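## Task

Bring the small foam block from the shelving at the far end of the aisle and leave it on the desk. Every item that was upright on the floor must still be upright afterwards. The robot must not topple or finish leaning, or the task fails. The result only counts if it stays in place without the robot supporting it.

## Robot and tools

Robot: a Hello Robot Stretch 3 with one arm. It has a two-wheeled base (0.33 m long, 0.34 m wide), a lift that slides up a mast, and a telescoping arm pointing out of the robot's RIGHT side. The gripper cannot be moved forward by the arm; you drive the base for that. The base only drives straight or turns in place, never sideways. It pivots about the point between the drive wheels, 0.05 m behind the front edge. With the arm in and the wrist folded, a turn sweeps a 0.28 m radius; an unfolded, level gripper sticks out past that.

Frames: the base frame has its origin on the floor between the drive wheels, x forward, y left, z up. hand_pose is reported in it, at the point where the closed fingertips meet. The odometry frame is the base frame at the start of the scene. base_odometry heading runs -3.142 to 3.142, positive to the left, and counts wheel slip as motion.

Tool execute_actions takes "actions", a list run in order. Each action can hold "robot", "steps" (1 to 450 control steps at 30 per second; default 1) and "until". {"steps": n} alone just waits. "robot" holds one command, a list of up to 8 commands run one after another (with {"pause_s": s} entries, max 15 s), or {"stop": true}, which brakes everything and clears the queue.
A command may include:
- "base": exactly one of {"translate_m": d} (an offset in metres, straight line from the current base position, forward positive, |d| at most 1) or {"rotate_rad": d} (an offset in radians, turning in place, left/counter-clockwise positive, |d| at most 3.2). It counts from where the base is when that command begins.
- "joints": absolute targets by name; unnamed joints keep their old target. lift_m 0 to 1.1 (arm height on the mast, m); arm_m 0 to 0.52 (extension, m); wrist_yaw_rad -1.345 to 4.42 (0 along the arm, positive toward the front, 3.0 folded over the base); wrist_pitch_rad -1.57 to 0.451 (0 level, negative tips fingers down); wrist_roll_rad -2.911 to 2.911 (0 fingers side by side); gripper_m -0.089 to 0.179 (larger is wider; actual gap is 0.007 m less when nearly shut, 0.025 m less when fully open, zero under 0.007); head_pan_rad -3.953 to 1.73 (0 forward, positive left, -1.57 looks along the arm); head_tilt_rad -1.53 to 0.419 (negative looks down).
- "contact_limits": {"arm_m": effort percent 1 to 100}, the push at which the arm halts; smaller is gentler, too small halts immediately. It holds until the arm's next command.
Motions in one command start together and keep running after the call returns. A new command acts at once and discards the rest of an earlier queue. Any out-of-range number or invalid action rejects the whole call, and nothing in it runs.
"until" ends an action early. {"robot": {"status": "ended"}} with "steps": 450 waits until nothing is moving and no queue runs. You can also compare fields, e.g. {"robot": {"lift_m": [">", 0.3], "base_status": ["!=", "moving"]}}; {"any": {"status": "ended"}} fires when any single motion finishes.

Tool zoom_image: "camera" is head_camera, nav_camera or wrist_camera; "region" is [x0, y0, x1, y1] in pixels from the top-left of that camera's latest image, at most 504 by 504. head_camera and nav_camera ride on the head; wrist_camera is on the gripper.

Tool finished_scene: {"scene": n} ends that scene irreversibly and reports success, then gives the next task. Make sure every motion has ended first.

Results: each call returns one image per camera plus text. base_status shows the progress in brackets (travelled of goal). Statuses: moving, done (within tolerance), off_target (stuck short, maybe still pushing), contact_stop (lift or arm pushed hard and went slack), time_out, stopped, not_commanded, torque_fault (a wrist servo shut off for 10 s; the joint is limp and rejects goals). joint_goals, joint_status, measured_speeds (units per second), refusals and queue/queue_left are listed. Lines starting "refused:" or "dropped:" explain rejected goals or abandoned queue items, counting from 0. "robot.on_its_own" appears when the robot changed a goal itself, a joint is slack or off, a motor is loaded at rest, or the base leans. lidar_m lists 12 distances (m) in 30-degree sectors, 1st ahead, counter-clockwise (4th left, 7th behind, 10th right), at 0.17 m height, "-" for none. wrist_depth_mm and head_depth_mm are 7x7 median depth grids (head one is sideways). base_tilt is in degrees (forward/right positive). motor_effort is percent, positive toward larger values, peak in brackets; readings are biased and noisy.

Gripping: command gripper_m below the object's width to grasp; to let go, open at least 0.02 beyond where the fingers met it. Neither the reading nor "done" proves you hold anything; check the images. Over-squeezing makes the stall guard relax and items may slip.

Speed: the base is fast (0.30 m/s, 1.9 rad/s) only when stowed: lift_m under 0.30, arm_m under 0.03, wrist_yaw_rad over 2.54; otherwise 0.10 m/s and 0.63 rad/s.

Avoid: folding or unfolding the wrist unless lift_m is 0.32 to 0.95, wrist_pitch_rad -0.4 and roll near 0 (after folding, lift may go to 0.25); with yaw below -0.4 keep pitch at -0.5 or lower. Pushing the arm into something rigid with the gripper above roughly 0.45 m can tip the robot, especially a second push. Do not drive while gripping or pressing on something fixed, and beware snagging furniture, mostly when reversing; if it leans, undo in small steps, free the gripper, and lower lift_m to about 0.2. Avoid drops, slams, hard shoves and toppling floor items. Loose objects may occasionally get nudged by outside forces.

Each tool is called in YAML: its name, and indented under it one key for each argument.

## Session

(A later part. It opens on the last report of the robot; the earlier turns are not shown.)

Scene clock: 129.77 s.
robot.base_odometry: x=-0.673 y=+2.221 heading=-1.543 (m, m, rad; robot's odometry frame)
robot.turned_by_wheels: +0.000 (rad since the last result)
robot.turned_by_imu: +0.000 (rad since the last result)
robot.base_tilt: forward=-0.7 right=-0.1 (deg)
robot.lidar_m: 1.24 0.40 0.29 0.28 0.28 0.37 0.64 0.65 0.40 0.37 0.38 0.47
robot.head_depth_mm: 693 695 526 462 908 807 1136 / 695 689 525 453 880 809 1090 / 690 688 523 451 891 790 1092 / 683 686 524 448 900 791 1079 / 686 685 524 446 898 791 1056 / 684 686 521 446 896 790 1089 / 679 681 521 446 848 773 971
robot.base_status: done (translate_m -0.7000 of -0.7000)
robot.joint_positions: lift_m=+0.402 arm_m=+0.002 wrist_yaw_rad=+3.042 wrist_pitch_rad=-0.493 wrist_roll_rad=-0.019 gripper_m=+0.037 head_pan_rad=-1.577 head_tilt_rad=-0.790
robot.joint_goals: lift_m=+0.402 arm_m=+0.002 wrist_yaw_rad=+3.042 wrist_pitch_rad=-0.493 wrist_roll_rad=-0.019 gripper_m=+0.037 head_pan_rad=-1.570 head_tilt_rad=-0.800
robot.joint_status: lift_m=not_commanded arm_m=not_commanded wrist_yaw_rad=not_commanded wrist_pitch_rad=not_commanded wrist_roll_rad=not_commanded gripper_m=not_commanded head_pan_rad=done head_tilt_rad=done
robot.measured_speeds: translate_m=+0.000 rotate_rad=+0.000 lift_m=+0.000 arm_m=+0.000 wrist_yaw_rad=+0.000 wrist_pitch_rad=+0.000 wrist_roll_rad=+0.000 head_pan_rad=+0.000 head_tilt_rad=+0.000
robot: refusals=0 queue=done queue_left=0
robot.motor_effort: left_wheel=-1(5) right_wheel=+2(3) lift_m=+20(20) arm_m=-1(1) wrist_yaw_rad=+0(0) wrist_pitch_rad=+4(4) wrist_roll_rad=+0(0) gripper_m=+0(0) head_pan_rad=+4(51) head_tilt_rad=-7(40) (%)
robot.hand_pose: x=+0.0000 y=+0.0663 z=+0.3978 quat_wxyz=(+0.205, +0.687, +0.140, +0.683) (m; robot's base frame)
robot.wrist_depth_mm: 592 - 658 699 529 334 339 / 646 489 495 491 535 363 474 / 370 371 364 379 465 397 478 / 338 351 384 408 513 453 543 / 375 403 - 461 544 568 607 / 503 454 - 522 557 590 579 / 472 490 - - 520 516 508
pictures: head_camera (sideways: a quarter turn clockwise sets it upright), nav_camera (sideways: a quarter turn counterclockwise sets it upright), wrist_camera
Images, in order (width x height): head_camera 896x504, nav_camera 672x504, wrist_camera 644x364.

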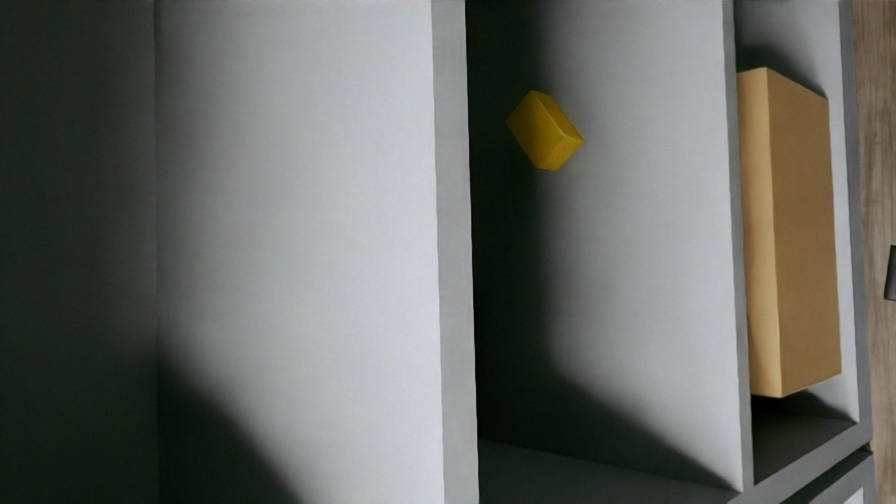

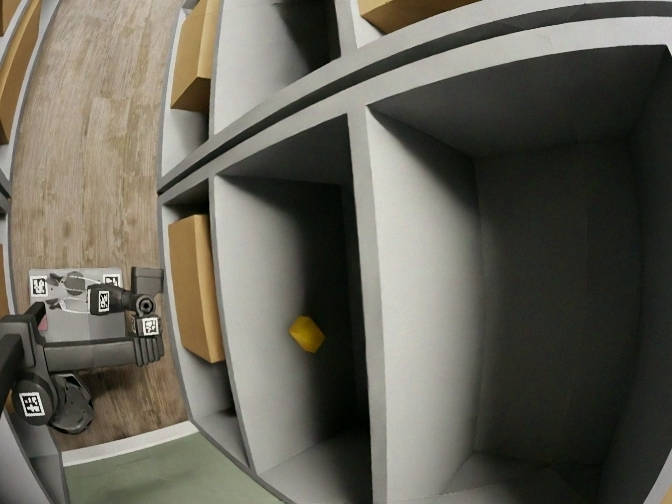

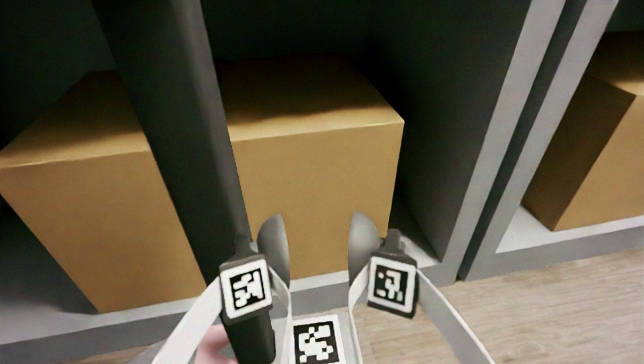

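execute_actions:
  actions:
    - {"robot":[{"joints":{"lift_m":0.65,"wrist_pitch_rad":-0.4,"wrist_roll_rad":0}},{"joints":{"wrist_yaw_rad":0,"gripper_m":0.12}}],"steps":450,"until":{"robot":{"status":"ended"}}}

Scene clock: 135.67 s.
robot.base_odometry: x=-0.673 y=+2.221 heading=-1.543 (m, m, rad; robot's odometry frame)
robot.turned_by_wheels: +0.000 (rad since the last result)
robot.turned_by_imu: -0.001 (rad since the last result)
robot.base_tilt: forward=-0.7 right=+0.0 (deg)
robot.lidar_m: 1.24 0.40 0.29 0.28 0.28 0.37 0.64 0.66 0.40 0.37 0.38 0.47
robot.head_depth_mm: 699 691 525 462 902 809 1135 / 693 692 524 455 880 808 981 / 692 687 525 451 892 810 - / 688 686 523 448 896 791 1074 / 684 684 521 445 899 790 1054 / 682 686 520 445 897 789 1095 / 678 683 522 445 851 773 968
robot.base_status: done (translate_m -0.7000 of -0.7000)
robot.joint_positions: lift_m=+0.649 arm_m=+0.002 wrist_yaw_rad=+0.003 wrist_pitch_rad=-0.420 wrist_roll_rad=-0.006 gripper_m=+0.120 head_pan_rad=-1.577 head_tilt_rad=-0.790
robot.joint_goals: lift_m=+0.650 arm_m=+0.002 wrist_yaw_rad=+0.000 wrist_pitch_rad=-0.400 wrist_roll_rad=+0.000 gripper_m=+0.120 head_pan_rad=-1.570 head_tilt_rad=-0.800
robot.joint_status: lift_m=done arm_m=not_commanded wrist_yaw_rad=done wrist_pitch_rad=done wrist_roll_rad=done gripper_m=done head_pan_rad=done head_tilt_rad=done
robot.measured_speeds: translate_m=+0.000 rotate_rad=+0.000 lift_m=+0.000 arm_m=+0.000 wrist_yaw_rad=+0.000 wrist_pitch_rad=+0.000 wrist_roll_rad=+0.000 head_pan_rad=+0.000 head_tilt_rad=+0.000
robot: refusals=0 queue=done queue_left=0
robot.motor_effort: left_wheel=-1(0) right_wheel=+2(2) lift_m=+29(24) arm_m=-1(1) wrist_yaw_rad=-1(2) wrist_pitch_rad=+7(9) wrist_roll_rad=+2(3) gripper_m=+1(80) head_pan_rad=+4(4) head_tilt_rad=-6(7) (%)
robot.hand_pose: x=-0.0209 y=-0.3711 z=+0.6615 quat_wxyz=(+0.694, +0.149, -0.689, -0.146) (m; robot's base frame)
robot.wrist_depth_mm: 396 480 494 511 515 529 538 / 391 520 533 556 569 592 571 / 387 539 569 567 563 559 528 / 379 453 440 439 394 426 423 / 353 365 359 355 350 346 340 / 304 312 299 296 291 301 288 / 265 251 255 253 251 243 247
pictures: head_camera (sideways: a quarter turn clockwise sets it upright), nav_camera (sideways: a quarter turn counterclockwise sets it upright), wrist_camera
Images, in order (width x height): head_camera 896x504, nav_camera 672x504, wrist_camera 644x364.

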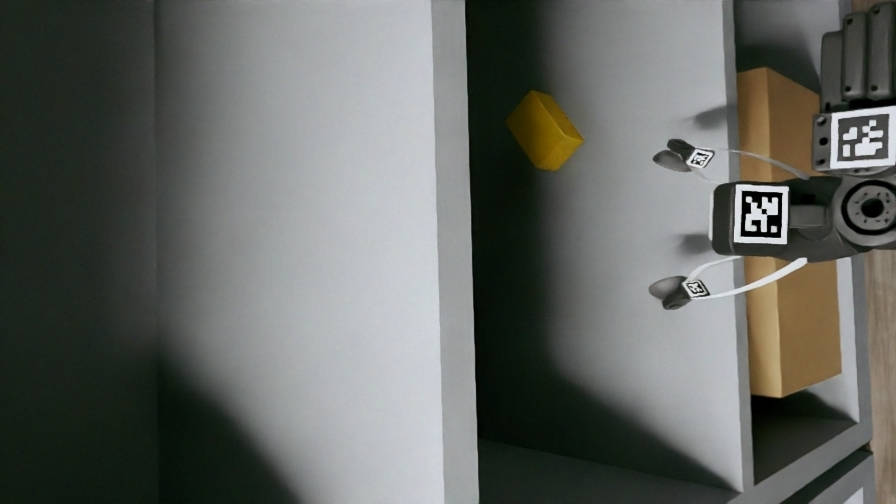

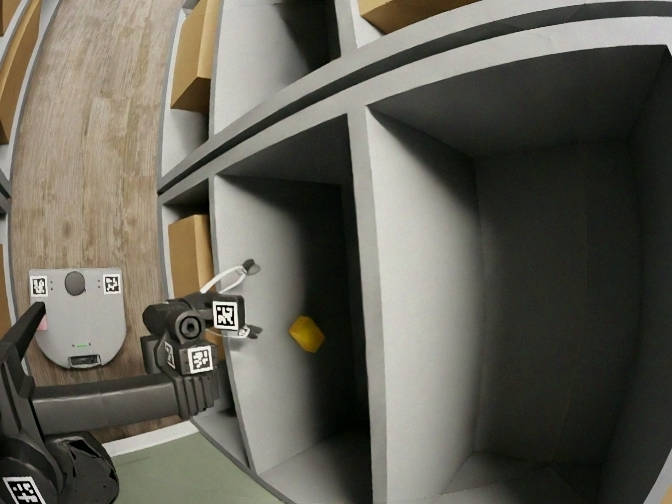

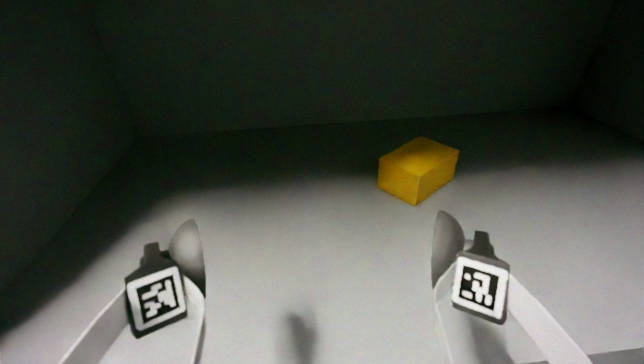

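execute_actions:
  actions:
    - {"robot":{"base":{"translate_m":-0.12},"joints":{"lift_m":0.56}},"steps":200,"until":{"robot":{"status":"ended"}}}

Scene clock: 138.03 s.
robot.base_odometry: x=-0.677 y=+2.341 heading=-1.543 (m, m, rad; robot's odometry frame)
robot.turned_by_wheels: +0.000 (rad since the last result)
robot.turned_by_imu: +0.000 (rad since the last result)
robot.base_tilt: forward=-0.6 right=-0.1 (deg)
robot.lidar_m: 1.18 0.44 0.28 0.27 0.27 0.53 0.52 0.53 0.40 0.38 0.39 0.51
robot.head_depth_mm: 704 690 525 463 905 810 1127 / 701 691 525 461 907 808 1135 / 698 690 523 461 892 809 1116 / 694 689 522 460 889 808 1094 / 693 686 522 460 897 802 1079 / 691 683 522 452 894 789 1067 / 686 684 520 450 898 789 1076
robot.base_status: done (translate_m -0.1200 of -0.1200)
robot.joint_positions: lift_m=+0.561 arm_m=+0.002 wrist_yaw_rad=+0.002 wrist_pitch_rad=-0.420 wrist_roll_rad=-0.006 gripper_m=+0.120 head_pan_rad=-1.577 head_tilt_rad=-0.790
robot.joint_goals: lift_m=+0.560 arm_m=+0.002 wrist_yaw_rad=+0.000 wrist_pitch_rad=-0.400 wrist_roll_rad=+0.000 gripper_m=+0.120 head_pan_rad=-1.570 head_tilt_rad=-0.800
robot.joint_status: lift_m=done arm_m=not_commanded wrist_yaw_rad=done wrist_pitch_rad=done wrist_roll_rad=done gripper_m=done head_pan_rad=done head_tilt_rad=done
robot.measured_speeds: translate_m=+0.000 rotate_rad=+0.000 lift_m=+0.000 arm_m=+0.000 wrist_yaw_rad=+0.000 wrist_pitch_rad=+0.000 wrist_roll_rad=+0.000 head_pan_rad=+0.000 head_tilt_rad=+0.000
robot: refusals=0 queue=done queue_left=0
robot.motor_effort: left_wheel=-1(4) right_wheel=+2(2) lift_m=+10(26) arm_m=-1(1) wrist_yaw_rad=-1(1) wrist_pitch_rad=+7(7) wrist_roll_rad=+2(2) gripper_m=+0(0) head_pan_rad=+4(3) head_tilt_rad=-7(7) (%)
robot.hand_pose: x=-0.0210 y=-0.3711 z=+0.5728 quat_wxyz=(+0.694, +0.149, -0.689, -0.147) (m; robot's base frame)
robot.wrist_depth_mm: 476 489 500 515 533 547 440 / 503 514 520 534 530 516 434 / 393 384 376 342 362 356 352 / 291 287 283 280 275 270 268 / 233 233 228 225 223 222 218 / 192 200 189 188 191 197 202 / 176 189 194 335 354 608 462
pictures: head_camera (sideways: a quarter turn clockwise sets it upright), nav_camera (sideways: a quarter turn counterclockwise sets it upright), wrist_camera
Images, in order (width x height): head_camera 896x504, nav_camera 672x504, wrist_camera 644x364.

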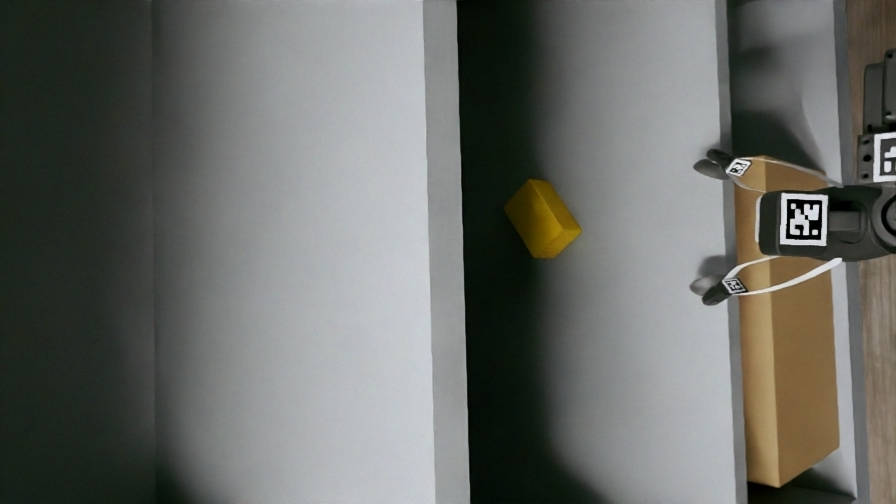

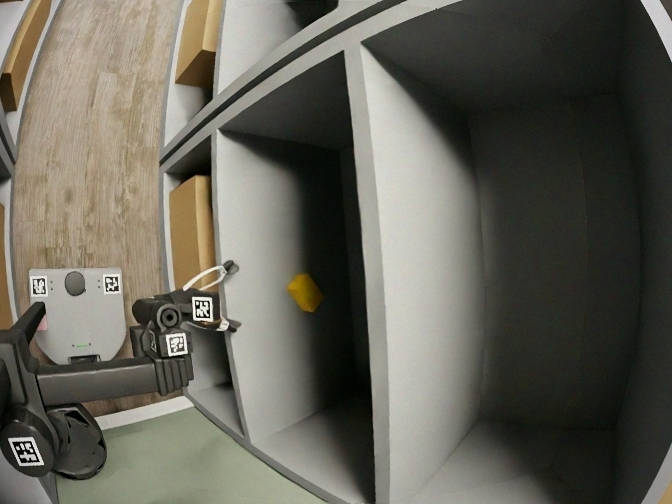

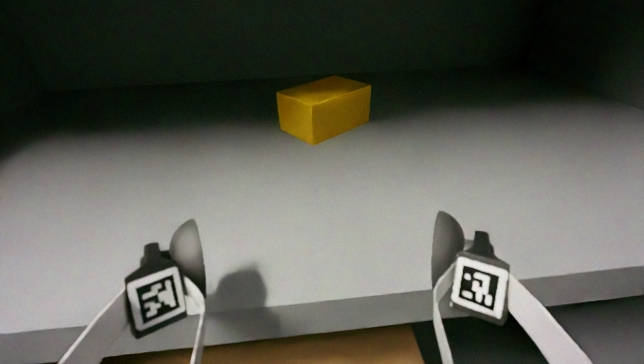

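execute_actions:
  actions:
    - {"robot":{"joints":{"arm_m":0.13}},"steps":200,"until":{"robot":{"status":"ended"}}}

Scene clock: 140.37 s.
robot.base_odometry: x=-0.677 y=+2.341 heading=-1.543 (m, m, rad; robot's odometry frame)
robot.turned_by_wheels: +0.000 (rad since the last result)
robot.turned_by_imu: +0.000 (rad since the last result)
robot.base_tilt: forward=-0.6 right=+0.0 (deg)
robot.lidar_m: 1.18 0.44 0.28 0.27 0.27 0.53 0.52 0.53 0.40 0.38 0.39 0.52
robot.head_depth_mm: 704 691 524 462 905 808 1123 / 701 692 524 461 901 809 - / 700 687 524 460 904 - 1108 / 698 688 522 460 892 817 1097 / 694 685 522 459 900 806 1078 / 690 685 522 453 898 789 1066 / 687 683 522 450 897 790 1072
robot.base_status: done (translate_m -0.1200 of -0.1200)
robot.joint_positions: lift_m=+0.561 arm_m=+0.130 wrist_yaw_rad=+0.002 wrist_pitch_rad=-0.420 wrist_roll_rad=-0.006 gripper_m=+0.120 head_pan_rad=-1.577 head_tilt_rad=-0.790
robot.joint_goals: lift_m=+0.560 arm_m=+0.130 wrist_yaw_rad=+0.000 wrist_pitch_rad=-0.400 wrist_roll_rad=+0.000 gripper_m=+0.120 head_pan_rad=-1.570 head_tilt_rad=-0.800
robot.joint_status: lift_m=done arm_m=done wrist_yaw_rad=done wrist_pitch_rad=done wrist_roll_rad=done gripper_m=done head_pan_rad=done head_tilt_rad=done
robot.measured_speeds: translate_m=+0.000 rotate_rad=+0.000 lift_m=+0.000 arm_m=+0.000 wrist_yaw_rad=+0.000 wrist_pitch_rad=+0.000 wrist_roll_rad=+0.000 head_pan_rad=+0.000 head_tilt_rad=+0.000
robot: refusals=0 queue=done queue_left=0
robot.motor_effort: left_wheel=-1(0) right_wheel=+2(1) lift_m=+10(10) arm_m=+5(5) wrist_yaw_rad=-1(1) wrist_pitch_rad=+7(7) wrist_roll_rad=+2(3) gripper_m=+0(1) head_pan_rad=+3(4) head_tilt_rad=-7(7) (%)
robot.hand_pose: x=-0.0212 y=-0.4987 z=+0.5728 quat_wxyz=(+0.694, +0.149, -0.689, -0.147) (m; robot's base frame)
robot.wrist_depth_mm: 376 379 390 401 415 422 415 / 402 411 423 441 445 449 427 / 394 387 378 264 361 353 350 / 291 287 282 226 264 271 266 / 232 233 228 226 223 220 216 / 193 197 189 189 186 190 181 / 170 160 162 161 160 155 157
pictures: head_camera (sideways: a quarter turn clockwise sets it upright), nav_camera (sideways: a quarter turn counterclockwise sets it upright), wrist_camera
Images, in order (width x height): head_camera 896x504, nav_camera 672x504, wrist_camera 644x364.

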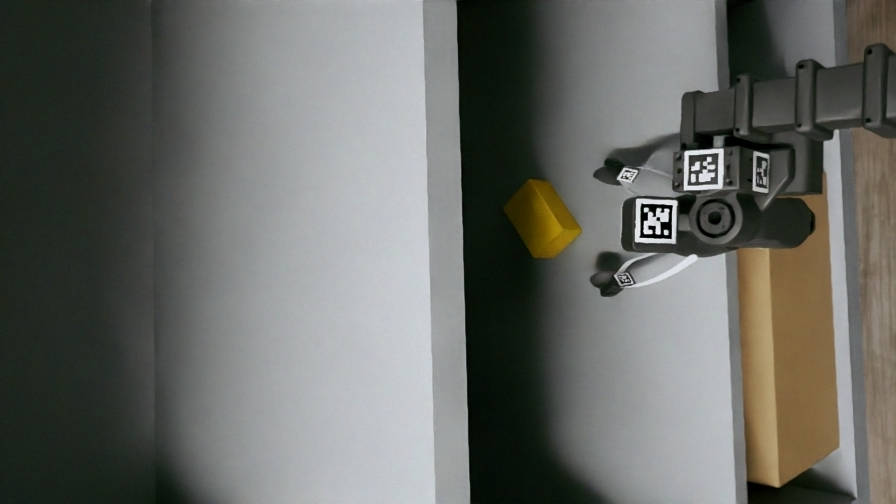

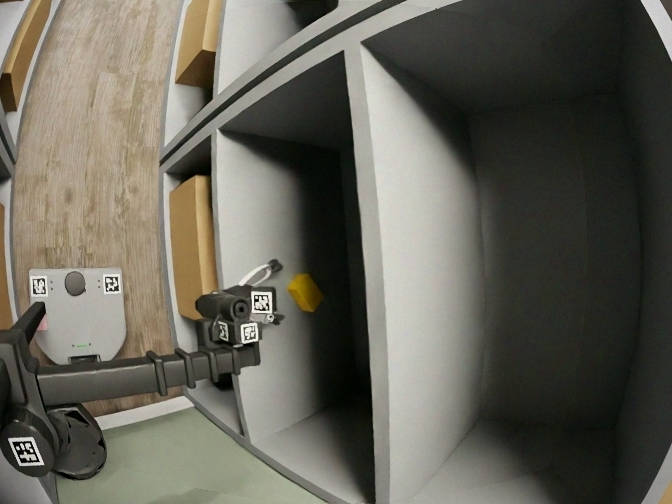

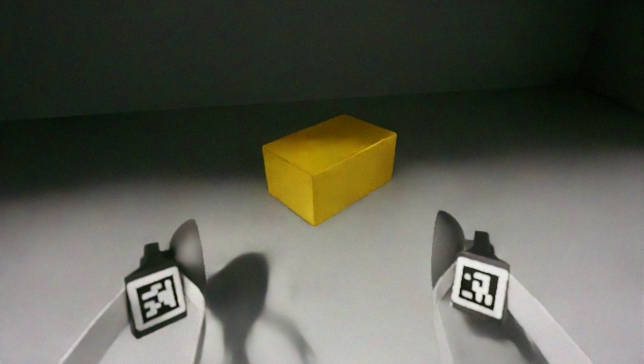

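execute_actions:
  actions:
    - {"robot":[{"joints":{"gripper_m":0.17}},{"joints":{"arm_m":0.22},"contact_limits":{"arm_m":25}}],"steps":200,"until":{"robot":{"status":"ended"}}}

Scene clock: 143.50 s.
robot.base_odometry: x=-0.677 y=+2.341 heading=-1.543 (m, m, rad; robot's odometry frame)
robot.turned_by_wheels: +0.000 (rad since the last result)
robot.turned_by_imu: -0.001 (rad since the last result)
robot.base_tilt: forward=-0.7 right=-0.1 (deg)
robot.lidar_m: 1.18 0.44 0.28 0.27 0.27 0.53 0.52 0.53 0.41 0.38 0.39 0.52
robot.head_depth_mm: 704 692 526 461 905 807 1131 / 699 690 525 462 922 - - / 698 689 524 461 916 912 1106 / 694 686 523 459 908 808 1094 / 694 687 522 459 897 805 1081 / 688 683 520 453 900 790 1065 / 684 681 519 450 897 788 1083
robot.base_status: done (translate_m -0.1200 of -0.1200)
robot.joint_positions: lift_m=+0.561 arm_m=+0.220 wrist_yaw_rad=+0.001 wrist_pitch_rad=-0.420 wrist_roll_rad=-0.006 gripper_m=+0.170 head_pan_rad=-1.577 head_tilt_rad=-0.790
robot.joint_goals: lift_m=+0.560 arm_m=+0.220 wrist_yaw_rad=+0.000 wrist_pitch_rad=-0.400 wrist_roll_rad=+0.000 gripper_m=+0.170 head_pan_rad=-1.570 head_tilt_rad=-0.800
robot.joint_status: lift_m=done arm_m=done wrist_yaw_rad=done wrist_pitch_rad=done wrist_roll_rad=done gripper_m=done head_pan_rad=done head_tilt_rad=done
robot.measured_speeds: translate_m=+0.000 rotate_rad=+0.000 lift_m=+0.000 arm_m=+0.000 wrist_yaw_rad=+0.000 wrist_pitch_rad=+0.000 wrist_roll_rad=+0.000 head_pan_rad=+0.000 head_tilt_rad=+0.000
robot: refusals=0 queue=done queue_left=0
robot.motor_effort: left_wheel=+0(0) right_wheel=+2(2) lift_m=+10(10) arm_m=+5(5) wrist_yaw_rad=-1(1) wrist_pitch_rad=+7(6) wrist_roll_rad=+2(2) gripper_m=+0(82) head_pan_rad=+4(4) head_tilt_rad=-6(7) (%)
robot.contact_limits: arm_m 25 (drawing in: default 26, maximum 43; extending or still: default 35, maximum 58)
robot.hand_pose: x=-0.0212 y=-0.5887 z=+0.5728 quat_wxyz=(+0.694, +0.149, -0.689, -0.147) (m; robot's base frame)
robot.wrist_depth_mm: 292 300 307 319 324 337 343 / 320 326 334 347 356 371 379 / 345 349 355 363 359 353 342 / 291 286 284 207 275 272 266 / 231 237 219 160 178 227 216 / 201 191 183 144 181 181 182 / - 163 163 157 160 157 154
pictures: head_camera (sideways: a quarter turn clockwise sets it upright), nav_camera (sideways: a quarter turn counterclockwise sets it upright), wrist_camera
Images, in order (width x height): head_camera 896x504, nav_camera 672x504, wrist_camera 644x364.

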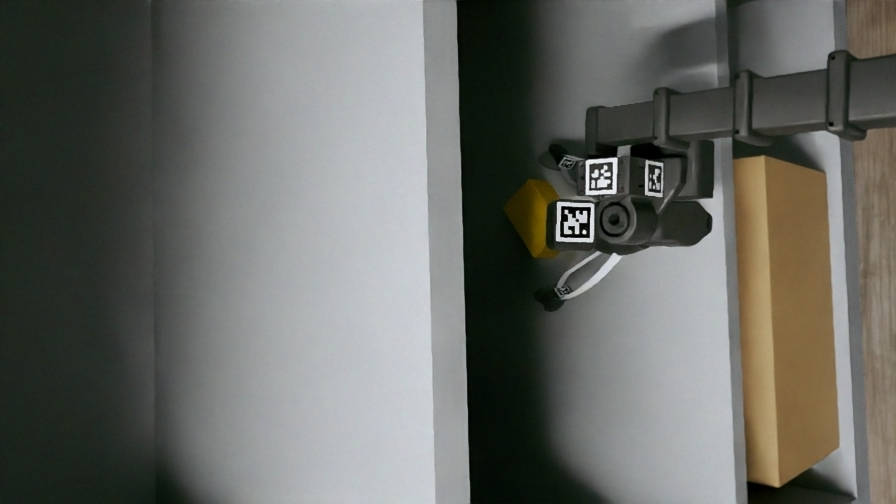

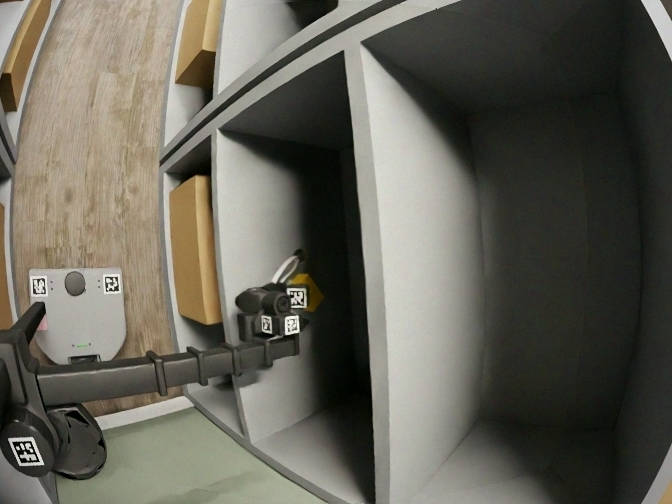

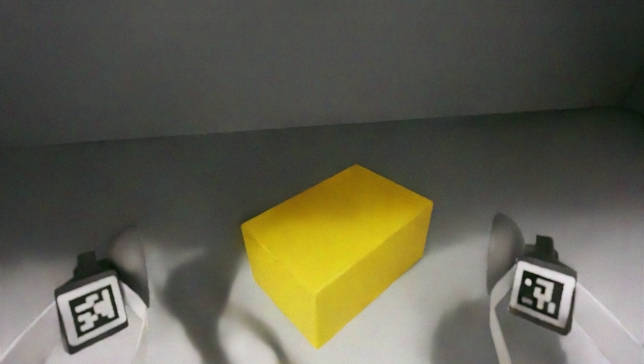

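execute_actions:
  actions:
    - {"robot":{"joints":{"gripper_m":0.02}},"steps":120,"until":{"robot":{"status":"ended"}}}

Scene clock: 145.60 s.
robot.base_odometry: x=-0.677 y=+2.341 heading=-1.543 (m, m, rad; robot's odometry frame)
robot.turned_by_wheels: +0.000 (rad since the last result)
robot.turned_by_imu: +0.000 (rad since the last result)
robot.base_tilt: forward=-0.6 right=-0.1 (deg)
robot.lidar_m: 1.18 0.44 0.28 0.27 0.27 0.53 0.52 0.53 0.40 0.38 0.39 0.52
robot.head_depth_mm: 705 691 524 462 905 810 1128 / 701 691 525 462 925 - - / 699 686 524 461 922 915 1105 / 694 688 521 460 901 808 1094 / 693 684 523 459 900 805 1080 / 687 685 522 453 900 791 1066 / 685 682 521 450 896 786 1077
robot.base_status: done (translate_m -0.1200 of -0.1200)
robot.joint_positions: lift_m=+0.561 arm_m=+0.220 wrist_yaw_rad=+0.001 wrist_pitch_rad=-0.419 wrist_roll_rad=-0.006 gripper_m=+0.021 head_pan_rad=-1.577 head_tilt_rad=-0.790
robot.joint_goals: lift_m=+0.560 arm_m=+0.220 wrist_yaw_rad=+0.000 wrist_pitch_rad=-0.400 wrist_roll_rad=+0.000 gripper_m=+0.020 head_pan_rad=-1.570 head_tilt_rad=-0.800
robot.joint_status: lift_m=done arm_m=done wrist_yaw_rad=done wrist_pitch_rad=done wrist_roll_rad=done gripper_m=done head_pan_rad=done head_tilt_rad=done
robot.measured_speeds: translate_m=+0.000 rotate_rad=+0.000 lift_m=+0.000 arm_m=+0.000 wrist_yaw_rad=+0.000 wrist_pitch_rad=+0.000 wrist_roll_rad=+0.000 head_pan_rad=+0.000 head_tilt_rad=+0.000
robot: refusals=0 queue=done queue_left=0
robot.motor_effort: left_wheel=-1(1) right_wheel=+2(2) lift_m=+10(10) arm_m=+5(5) wrist_yaw_rad=-1(0) wrist_pitch_rad=+6(6) wrist_roll_rad=+2(2) gripper_m=-13(86) head_pan_rad=+4(4) head_tilt_rad=-6(7) (%)
robot.contact_limits: arm_m 25 (drawing in: default 26, maximum 43; extending or still: default 35, maximum 58)
robot.hand_pose: x=-0.0212 y=-0.5889 z=+0.5731 quat_wxyz=(+0.694, +0.148, -0.689, -0.146) (m; robot's base frame)
robot.wrist_depth_mm: 295 302 312 318 328 332 343 / 318 329 334 346 355 366 381 / 346 351 358 365 363 354 351 / 292 288 284 200 260 271 266 / 234 229 230 160 222 219 216 / 193 192 - 165 - 185 182 / 165 164 163 162 159 159 157
pictures: head_camera (sideways: a quarter turn clockwise sets it upright), nav_camera (sideways: a quarter turn counterclockwise sets it upright), wrist_camera
Images, in order (width x height): head_camera 896x504, nav_camera 672x504, wrist_camera 644x364.

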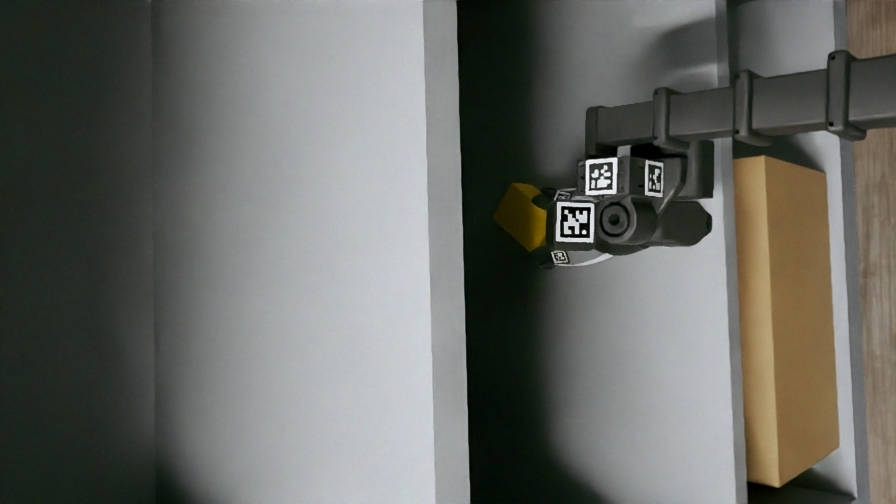

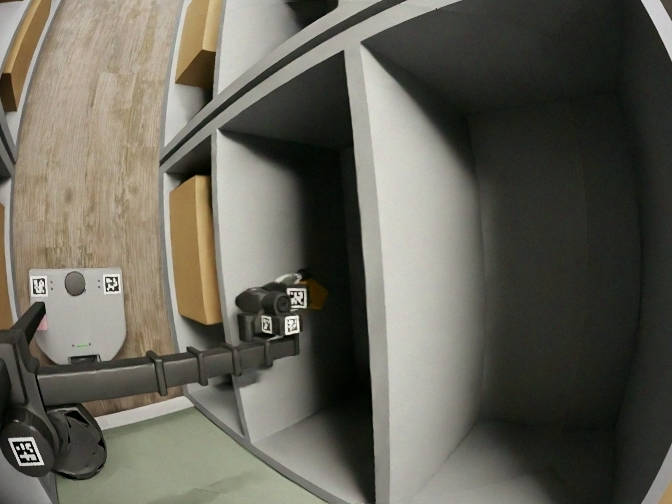

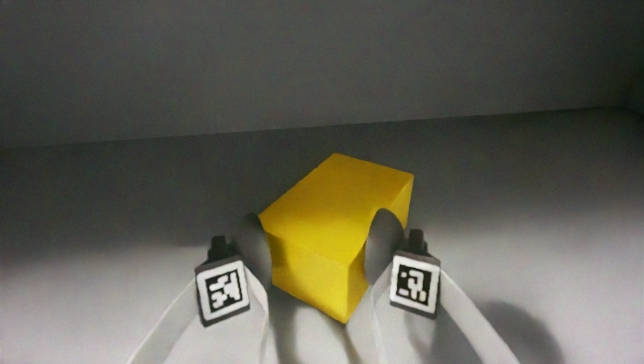

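execute_actions:
  actions:
    - {"robot":{"joints":{"lift_m":0.62}},"steps":120,"until":{"robot":{"status":"ended"}}}

Scene clock: 147.07 s.
robot.base_odometry: x=-0.677 y=+2.341 heading=-1.543 (m, m, rad; robot's odometry frame)
robot.turned_by_wheels: +0.000 (rad since the last result)
robot.turned_by_imu: +0.000 (rad since the last result)
robot.base_tilt: forward=-0.7 right=-0.1 (deg)
robot.lidar_m: 1.18 0.44 0.28 0.27 0.27 0.53 0.52 0.53 0.40 0.38 0.39 0.51
robot.head_depth_mm: 704 692 524 462 904 808 1129 / 702 690 524 462 946 - 1126 / 699 688 524 460 - 791 1106 / 694 687 522 461 900 810 1090 / 693 687 522 460 900 806 1080 / 689 683 521 452 898 792 1065 / 688 683 520 449 895 790 1079
robot.base_status: done (translate_m -0.1200 of -0.1200)
robot.joint_positions: lift_m=+0.619 arm_m=+0.220 wrist_yaw_rad=+0.001 wrist_pitch_rad=-0.419 wrist_roll_rad=-0.006 gripper_m=+0.021 head_pan_rad=-1.577 head_tilt_rad=-0.790
robot.joint_goals: lift_m=+0.620 arm_m=+0.220 wrist_yaw_rad=+0.000 wrist_pitch_rad=-0.400 wrist_roll_rad=+0.000 gripper_m=+0.020 head_pan_rad=-1.570 head_tilt_rad=-0.800
robot.joint_status: lift_m=done arm_m=done wrist_yaw_rad=done wrist_pitch_rad=done wrist_roll_rad=done gripper_m=done head_pan_rad=done head_tilt_rad=done
robot.measured_speeds: translate_m=+0.000 rotate_rad=+0.000 lift_m=+0.000 arm_m=+0.000 wrist_yaw_rad=+0.000 wrist_pitch_rad=+0.000 wrist_roll_rad=+0.000 head_pan_rad=+0.000 head_tilt_rad=+0.000
robot: refusals=0 queue=done queue_left=0
robot.motor_effort: left_wheel=+0(0) right_wheel=+2(2) lift_m=+29(31) arm_m=+5(5) wrist_yaw_rad=-1(0) wrist_pitch_rad=+6(6) wrist_roll_rad=+2(2) gripper_m=-13(14) head_pan_rad=+4(4) head_tilt_rad=-7(8) (%)
robot.contact_limits: arm_m 25 (drawing in: default 26, maximum 43; extending or still: default 35, maximum 58)
robot.hand_pose: x=-0.0212 y=-0.5888 z=+0.6319 quat_wxyz=(+0.694, +0.148, -0.689, -0.147) (m; robot's base frame)
robot.wrist_depth_mm: 296 300 310 316 326 334 347 / 318 325 335 344 358 368 379 / 348 354 367 386 389 406 407 / 370 379 389 204 359 372 365 / 321 315 312 160 301 301 299 / 267 264 - 163 - 256 251 / 226 227 223 222 220 218 216
pictures: head_camera (sideways: a quarter turn clockwise sets it upright), nav_camera (sideways: a quarter turn counterclockwise sets it upright), wrist_camera
Images, in order (width x height): head_camera 896x504, nav_camera 672x504, wrist_camera 644x364.

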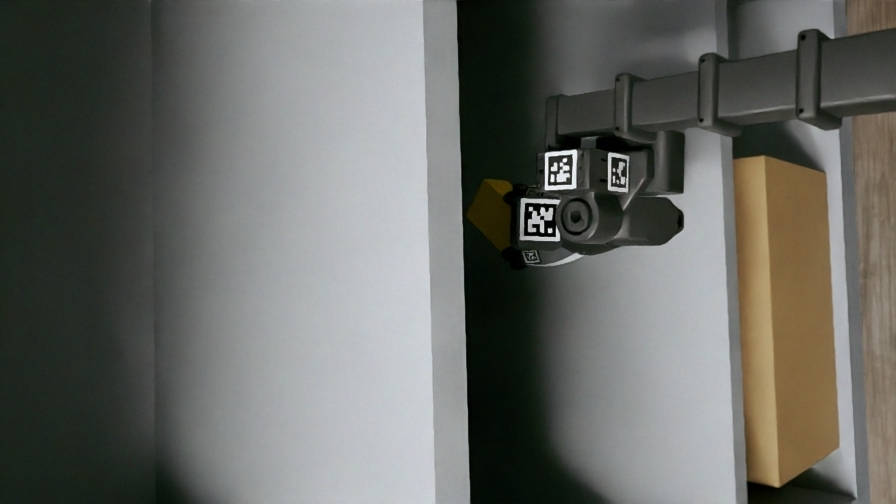

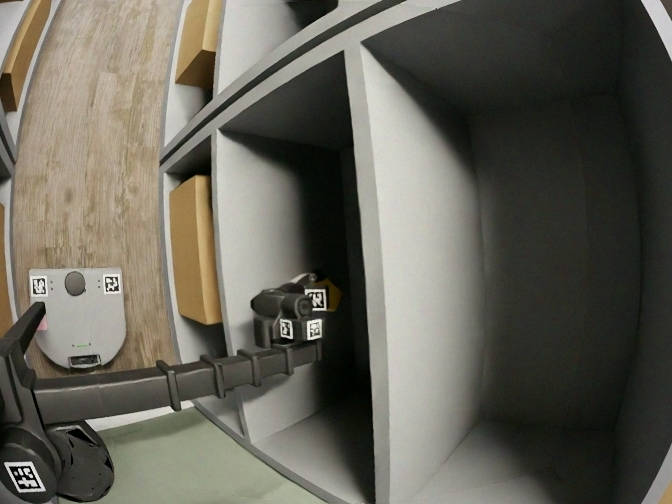

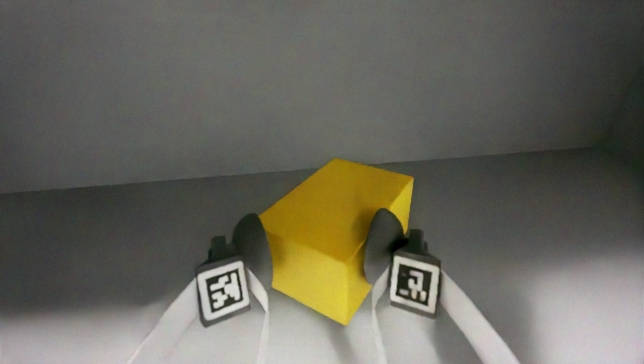

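execute_actions:
  actions:
    - {"robot":[{"joints":{"arm_m":0.0}},{"joints":{"wrist_yaw_rad":1.57,"head_pan_rad":0,"head_tilt_rad":-0.5}}],"steps":300,"until":{"robot":{"status":"ended"}}}

Scene clock: 151.83 s.
robot.base_odometry: x=-0.677 y=+2.341 heading=-1.543 (m, m, rad; robot's odometry frame)
robot.turned_by_wheels: +0.000 (rad since the last result)
robot.turned_by_imu: -0.001 (rad since the last result)
robot.base_tilt: forward=-0.7 right=-0.1 (deg)
robot.lidar_m: 1.18 0.44 0.28 0.27 0.27 0.53 0.52 0.53 0.40 0.38 0.39 0.51
robot.head_depth_mm: 1109 1188 1015 1436 1199 1047 1175 / 3677 3934 1368 1475 1547 1436 1292 / 3612 3987 3901 2735 2033 1618 1334 / 3634 - - 2713 2038 1594 1339 / 3687 3969 - 2721 2019 1600 1331 / 3595 3930 3845 1798 1645 1516 1309 / 1087 1165 1153 1104 1010 997 1000
robot.base_status: done (translate_m -0.1200 of -0.1200)
robot.joint_positions: lift_m=+0.619 arm_m=+0.002 wrist_yaw_rad=+1.567 wrist_pitch_rad=-0.419 wrist_roll_rad=-0.005 gripper_m=+0.021 head_pan_rad=-0.007 head_tilt_rad=-0.507
robot.joint_goals: lift_m=+0.620 arm_m=+0.000 wrist_yaw_rad=+1.570 wrist_pitch_rad=-0.400 wrist_roll_rad=+0.000 gripper_m=+0.020 head_pan_rad=+0.000 head_tilt_rad=-0.500
robot.joint_status: lift_m=done arm_m=done wrist_yaw_rad=done wrist_pitch_rad=done wrist_roll_rad=done gripper_m=done head_pan_rad=done head_tilt_rad=done
robot.measured_speeds: translate_m=+0.000 rotate_rad=+0.000 lift_m=+0.000 arm_m=+0.000 wrist_yaw_rad=+0.000 wrist_pitch_rad=+0.000 wrist_roll_rad=+0.000 head_pan_rad=+0.000 head_tilt_rad=+0.000
robot: refusals=0 queue=done queue_left=0
robot.motor_effort: left_wheel=+0(0) right_wheel=+2(2) lift_m=+29(29) arm_m=-5(5) wrist_yaw_rad=+2(3) wrist_pitch_rad=+6(6) wrist_roll_rad=+2(2) gripper_m=-13(13) head_pan_rad=+4(50) head_tilt_rad=+5(35) (%)
robot.hand_pose: x=+0.2029 y=-0.1482 z=+0.6319 quat_wxyz=(+0.595, +0.591, -0.384, +0.385) (m; robot's base frame)
robot.wrist_depth_mm: 574 911 - - - 302 289 / 590 928 - - 735 322 318 / 585 - - - 621 350 352 / 724 844 - 204 472 369 368 / 630 824 - 160 493 331 298 / 507 787 - 163 - 490 255 / 498 741 771 763 661 418 231
pictures: head_camera (sideways: a quarter turn clockwise sets it upright), nav_camera (sideways: a quarter turn counterclockwise sets it upright), wrist_camera
Images, in order (width x height): head_camera 896x504, nav_camera 672x504, wrist_camera 644x364.

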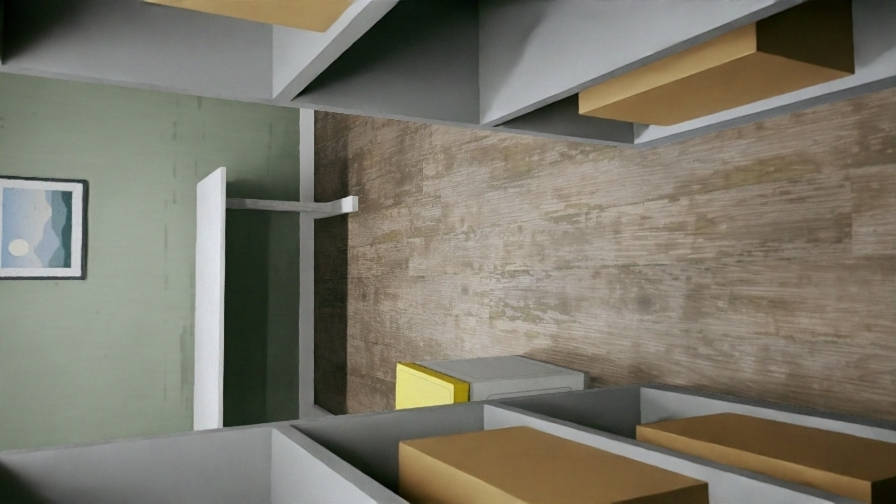

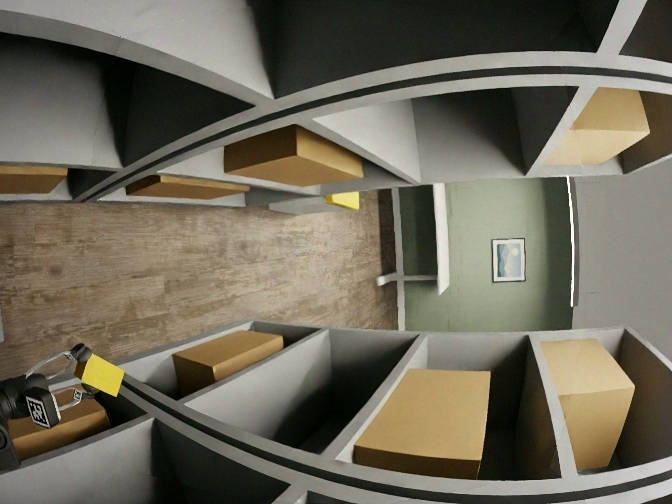

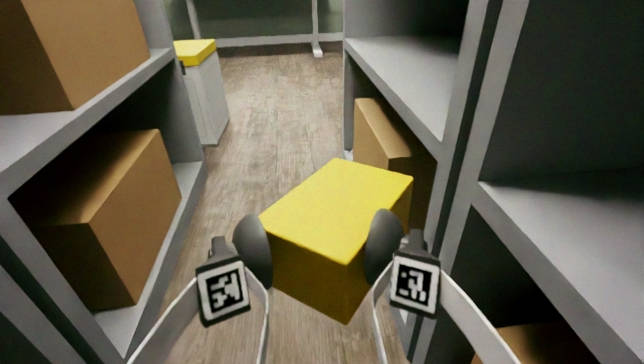

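execute_actions:
  actions:
    - {"robot":[{"base":{"translate_m":1.0}},{"base":{"translate_m":0.5}}],"steps":450,"until":{"robot":{"status":"ended"}}}
    - {"steps":100,"until":{"robot":{"status":"ended"}}}

Scene clock: 169.77 s.
robot.base_odometry: x=-0.636 y=+0.842 heading=-1.543 (m, m, rad; robot's odometry frame)
robot.turned_by_wheels: +0.000 (rad since the last result)
robot.turned_by_imu: -0.006 (rad since the last result)
robot.base_tilt: forward=-0.7 right=+0.0 (deg)
robot.lidar_m: 2.28 0.51 0.37 0.36 0.59 0.58 1.09 0.43 0.30 0.46 1.87 2.44
robot.head_depth_mm: 2389 2613 2886 2754 2041 1624 1336 / 2395 2558 2857 2764 2036 1613 1328 / 2361 2600 2399 2642 2015 1595 1333 / 2337 2552 2438 2752 2030 1601 1320 / 2351 2518 2420 2732 1999 1594 1327 / 2354 2534 2416 2732 2010 1594 1322 / 2329 2539 2759 2696 2014 1598 1323
robot.base_status: done (translate_m +0.5000 of +0.5000)
robot.joint_positions: lift_m=+0.619 arm_m=+0.002 wrist_yaw_rad=+1.567 wrist_pitch_rad=-0.419 wrist_roll_rad=-0.005 gripper_m=+0.021 head_pan_rad=-0.007 head_tilt_rad=-0.507
robot.joint_goals: lift_m=+0.620 arm_m=+0.000 wrist_yaw_rad=+1.570 wrist_pitch_rad=-0.400 wrist_roll_rad=+0.000 gripper_m=+0.020 head_pan_rad=+0.000 head_tilt_rad=-0.500
robot.joint_status: lift_m=done arm_m=done wrist_yaw_rad=done wrist_pitch_rad=done wrist_roll_rad=done gripper_m=done head_pan_rad=done head_tilt_rad=done
robot.measured_speeds: translate_m=+0.000 rotate_rad=+0.000 lift_m=+0.000 arm_m=+0.000 wrist_yaw_rad=+0.000 wrist_pitch_rad=+0.000 wrist_roll_rad=+0.000 head_pan_rad=+0.000 head_tilt_rad=+0.000
robot: refusals=0 queue=done queue_left=0
robot.motor_effort: left_wheel=-1(2) right_wheel=+1(5) lift_m=+29(29) arm_m=-5(5) wrist_yaw_rad=+2(2) wrist_pitch_rad=+6(6) wrist_roll_rad=+2(2) gripper_m=-13(14) head_pan_rad=+4(4) head_tilt_rad=+5(5) (%)
robot.hand_pose: x=+0.2029 y=-0.1482 z=+0.6319 quat_wxyz=(+0.595, +0.591, -0.384, +0.385) (m; robot's base frame)
robot.wrist_depth_mm: - - - - - - - / - - - - - - - / - - - - - - - / - - - 203 - - - / - - - 160 - - - / 925 914 - 163 - 903 871 / 767 792 783 781 751 742 761
pictures: head_camera (sideways: a quarter turn clockwise sets it upright), nav_camera (sideways: a quarter turn counterclockwise sets it upright), wrist_camera
Images, in order (width x height): head_camera 896x504, nav_camera 672x504, wrist_camera 644x364.

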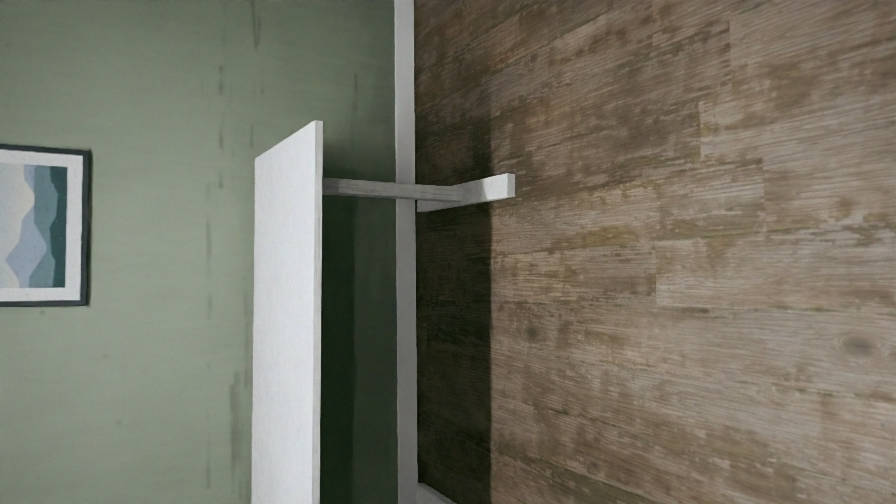

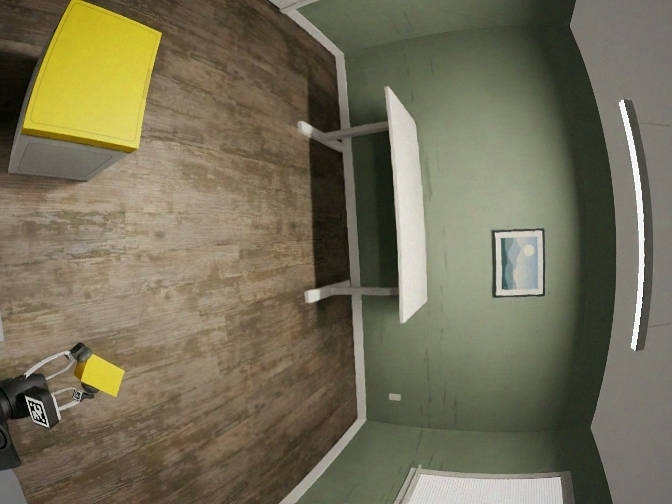

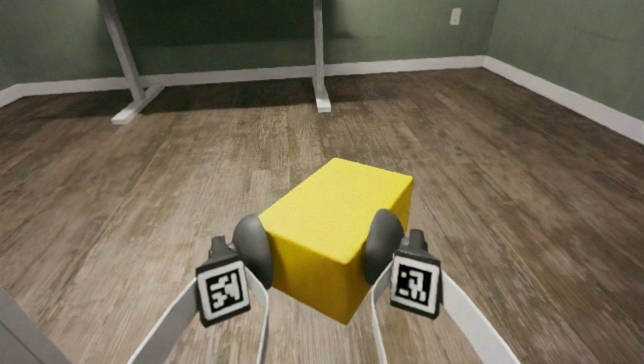

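execute_actions:
  actions:
    - {"robot":[{"base":{"translate_m":1.0},"joints":{"lift_m":0.85}},{"base":{"translate_m":0.62}},{"base":{"rotate_rad":1.58}},{"base":{"translate_m":0.4},"joints":{"wrist_yaw_rad":0,"head_pan_rad":-1.57,"head_tilt_rad":-0.6}}],"steps":450,"until":{"robot":{"status":"ended"}}}
    - {"steps":450,"until":{"robot":{"status":"ended"}}}

Scene clock: 197.77 s.
robot.base_odometry: x=-0.191 y=-0.763 heading=+0.036 (m, m, rad; robot's odometry frame)
robot.turned_by_wheels: +1.580 (rad since the last result)
robot.turned_by_imu: +1.556 (rad since the last result)
robot.base_tilt: forward=-0.6 right=-0.1 (deg)
robot.lidar_m: 1.62 1.65 1.24 1.18 2.23 2.24 2.12 1.71 0.88 1.11 0.88 0.87
robot.head_depth_mm: 942 1035 1155 1059 819 670 592 / 937 1034 1152 1059 817 668 589 / 935 1028 1143 1049 815 531 - / 930 1024 1135 1048 816 623 554 / 927 1019 1137 1045 814 664 560 / 922 1012 1127 1047 809 661 560 / 919 1008 1118 1048 808 661 558
robot.base_status: done (translate_m +0.4000 of +0.4000)
robot.joint_positions: lift_m=+0.849 arm_m=+0.002 wrist_yaw_rad=+0.003 wrist_pitch_rad=-0.420 wrist_roll_rad=-0.005 gripper_m=+0.021 head_pan_rad=-1.563 head_tilt_rad=-0.593
robot.joint_goals: lift_m=+0.850 arm_m=+0.000 wrist_yaw_rad=+0.000 wrist_pitch_rad=-0.400 wrist_roll_rad=+0.000 gripper_m=+0.020 head_pan_rad=-1.570 head_tilt_rad=-0.600
robot.joint_status: lift_m=done arm_m=done wrist_yaw_rad=done wrist_pitch_rad=done wrist_roll_rad=done gripper_m=done head_pan_rad=done head_tilt_rad=done
robot.measured_speeds: translate_m=+0.000 rotate_rad=+0.000 lift_m=+0.000 arm_m=+0.000 wrist_yaw_rad=+0.000 wrist_pitch_rad=+0.000 wrist_roll_rad=+0.000 head_pan_rad=+0.000 head_tilt_rad=+0.000
robot: refusals=0 queue=done queue_left=0
robot.motor_effort: left_wheel=-1(4) right_wheel=+2(7) lift_m=+29(28) arm_m=-5(5) wrist_yaw_rad=-1(1) wrist_pitch_rad=+6(6) wrist_roll_rad=+2(2) gripper_m=-13(13) head_pan_rad=-4(48) head_tilt_rad=-6(20) (%)
robot.hand_pose: x=-0.0210 y=-0.3715 z=+0.8617 quat_wxyz=(+0.694, +0.149, -0.689, -0.146) (m; robot's base frame)
robot.wrist_depth_mm: 730 759 762 774 800 831 859 / 783 805 819 846 850 878 905 / 648 641 630 610 590 586 570 / 480 475 473 203 434 450 443 / 387 379 376 160 370 360 356 / 318 318 - 163 - 304 301 / 274 272 269 267 265 262 257
pictures: head_camera (sideways: a quarter turn clockwise sets it upright), nav_camera (sideways: a quarter turn counterclockwise sets it upright), wrist_camera
Images, in order (width x height): head_camera 896x504, nav_camera 672x504, wrist_camera 644x364.

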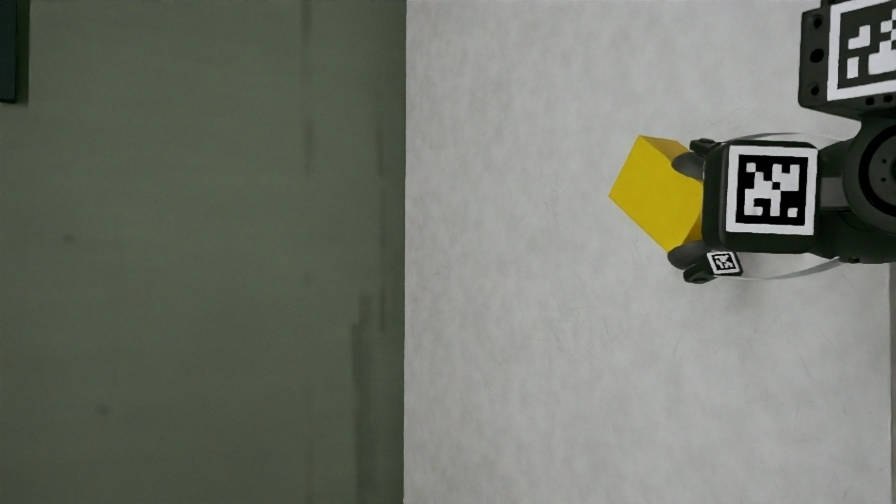

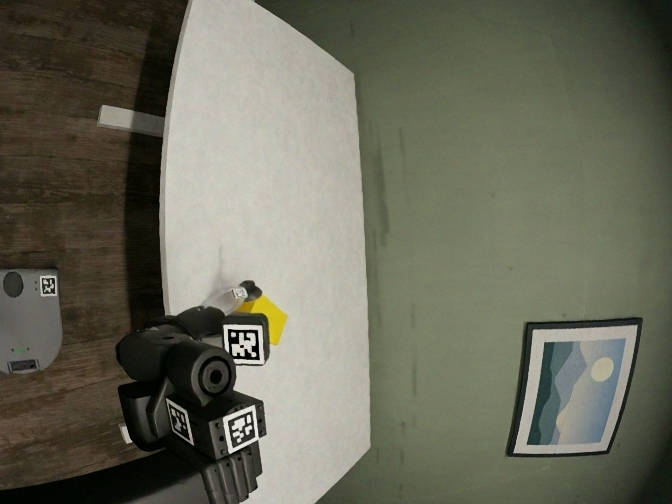

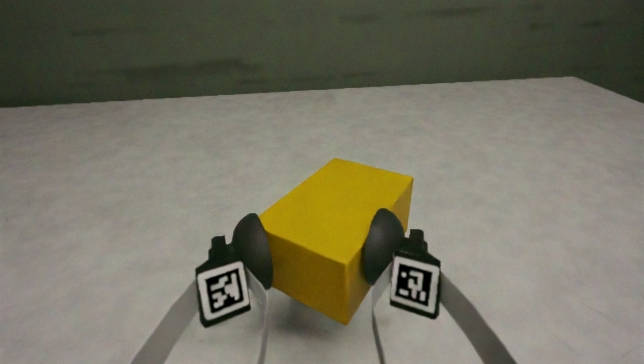

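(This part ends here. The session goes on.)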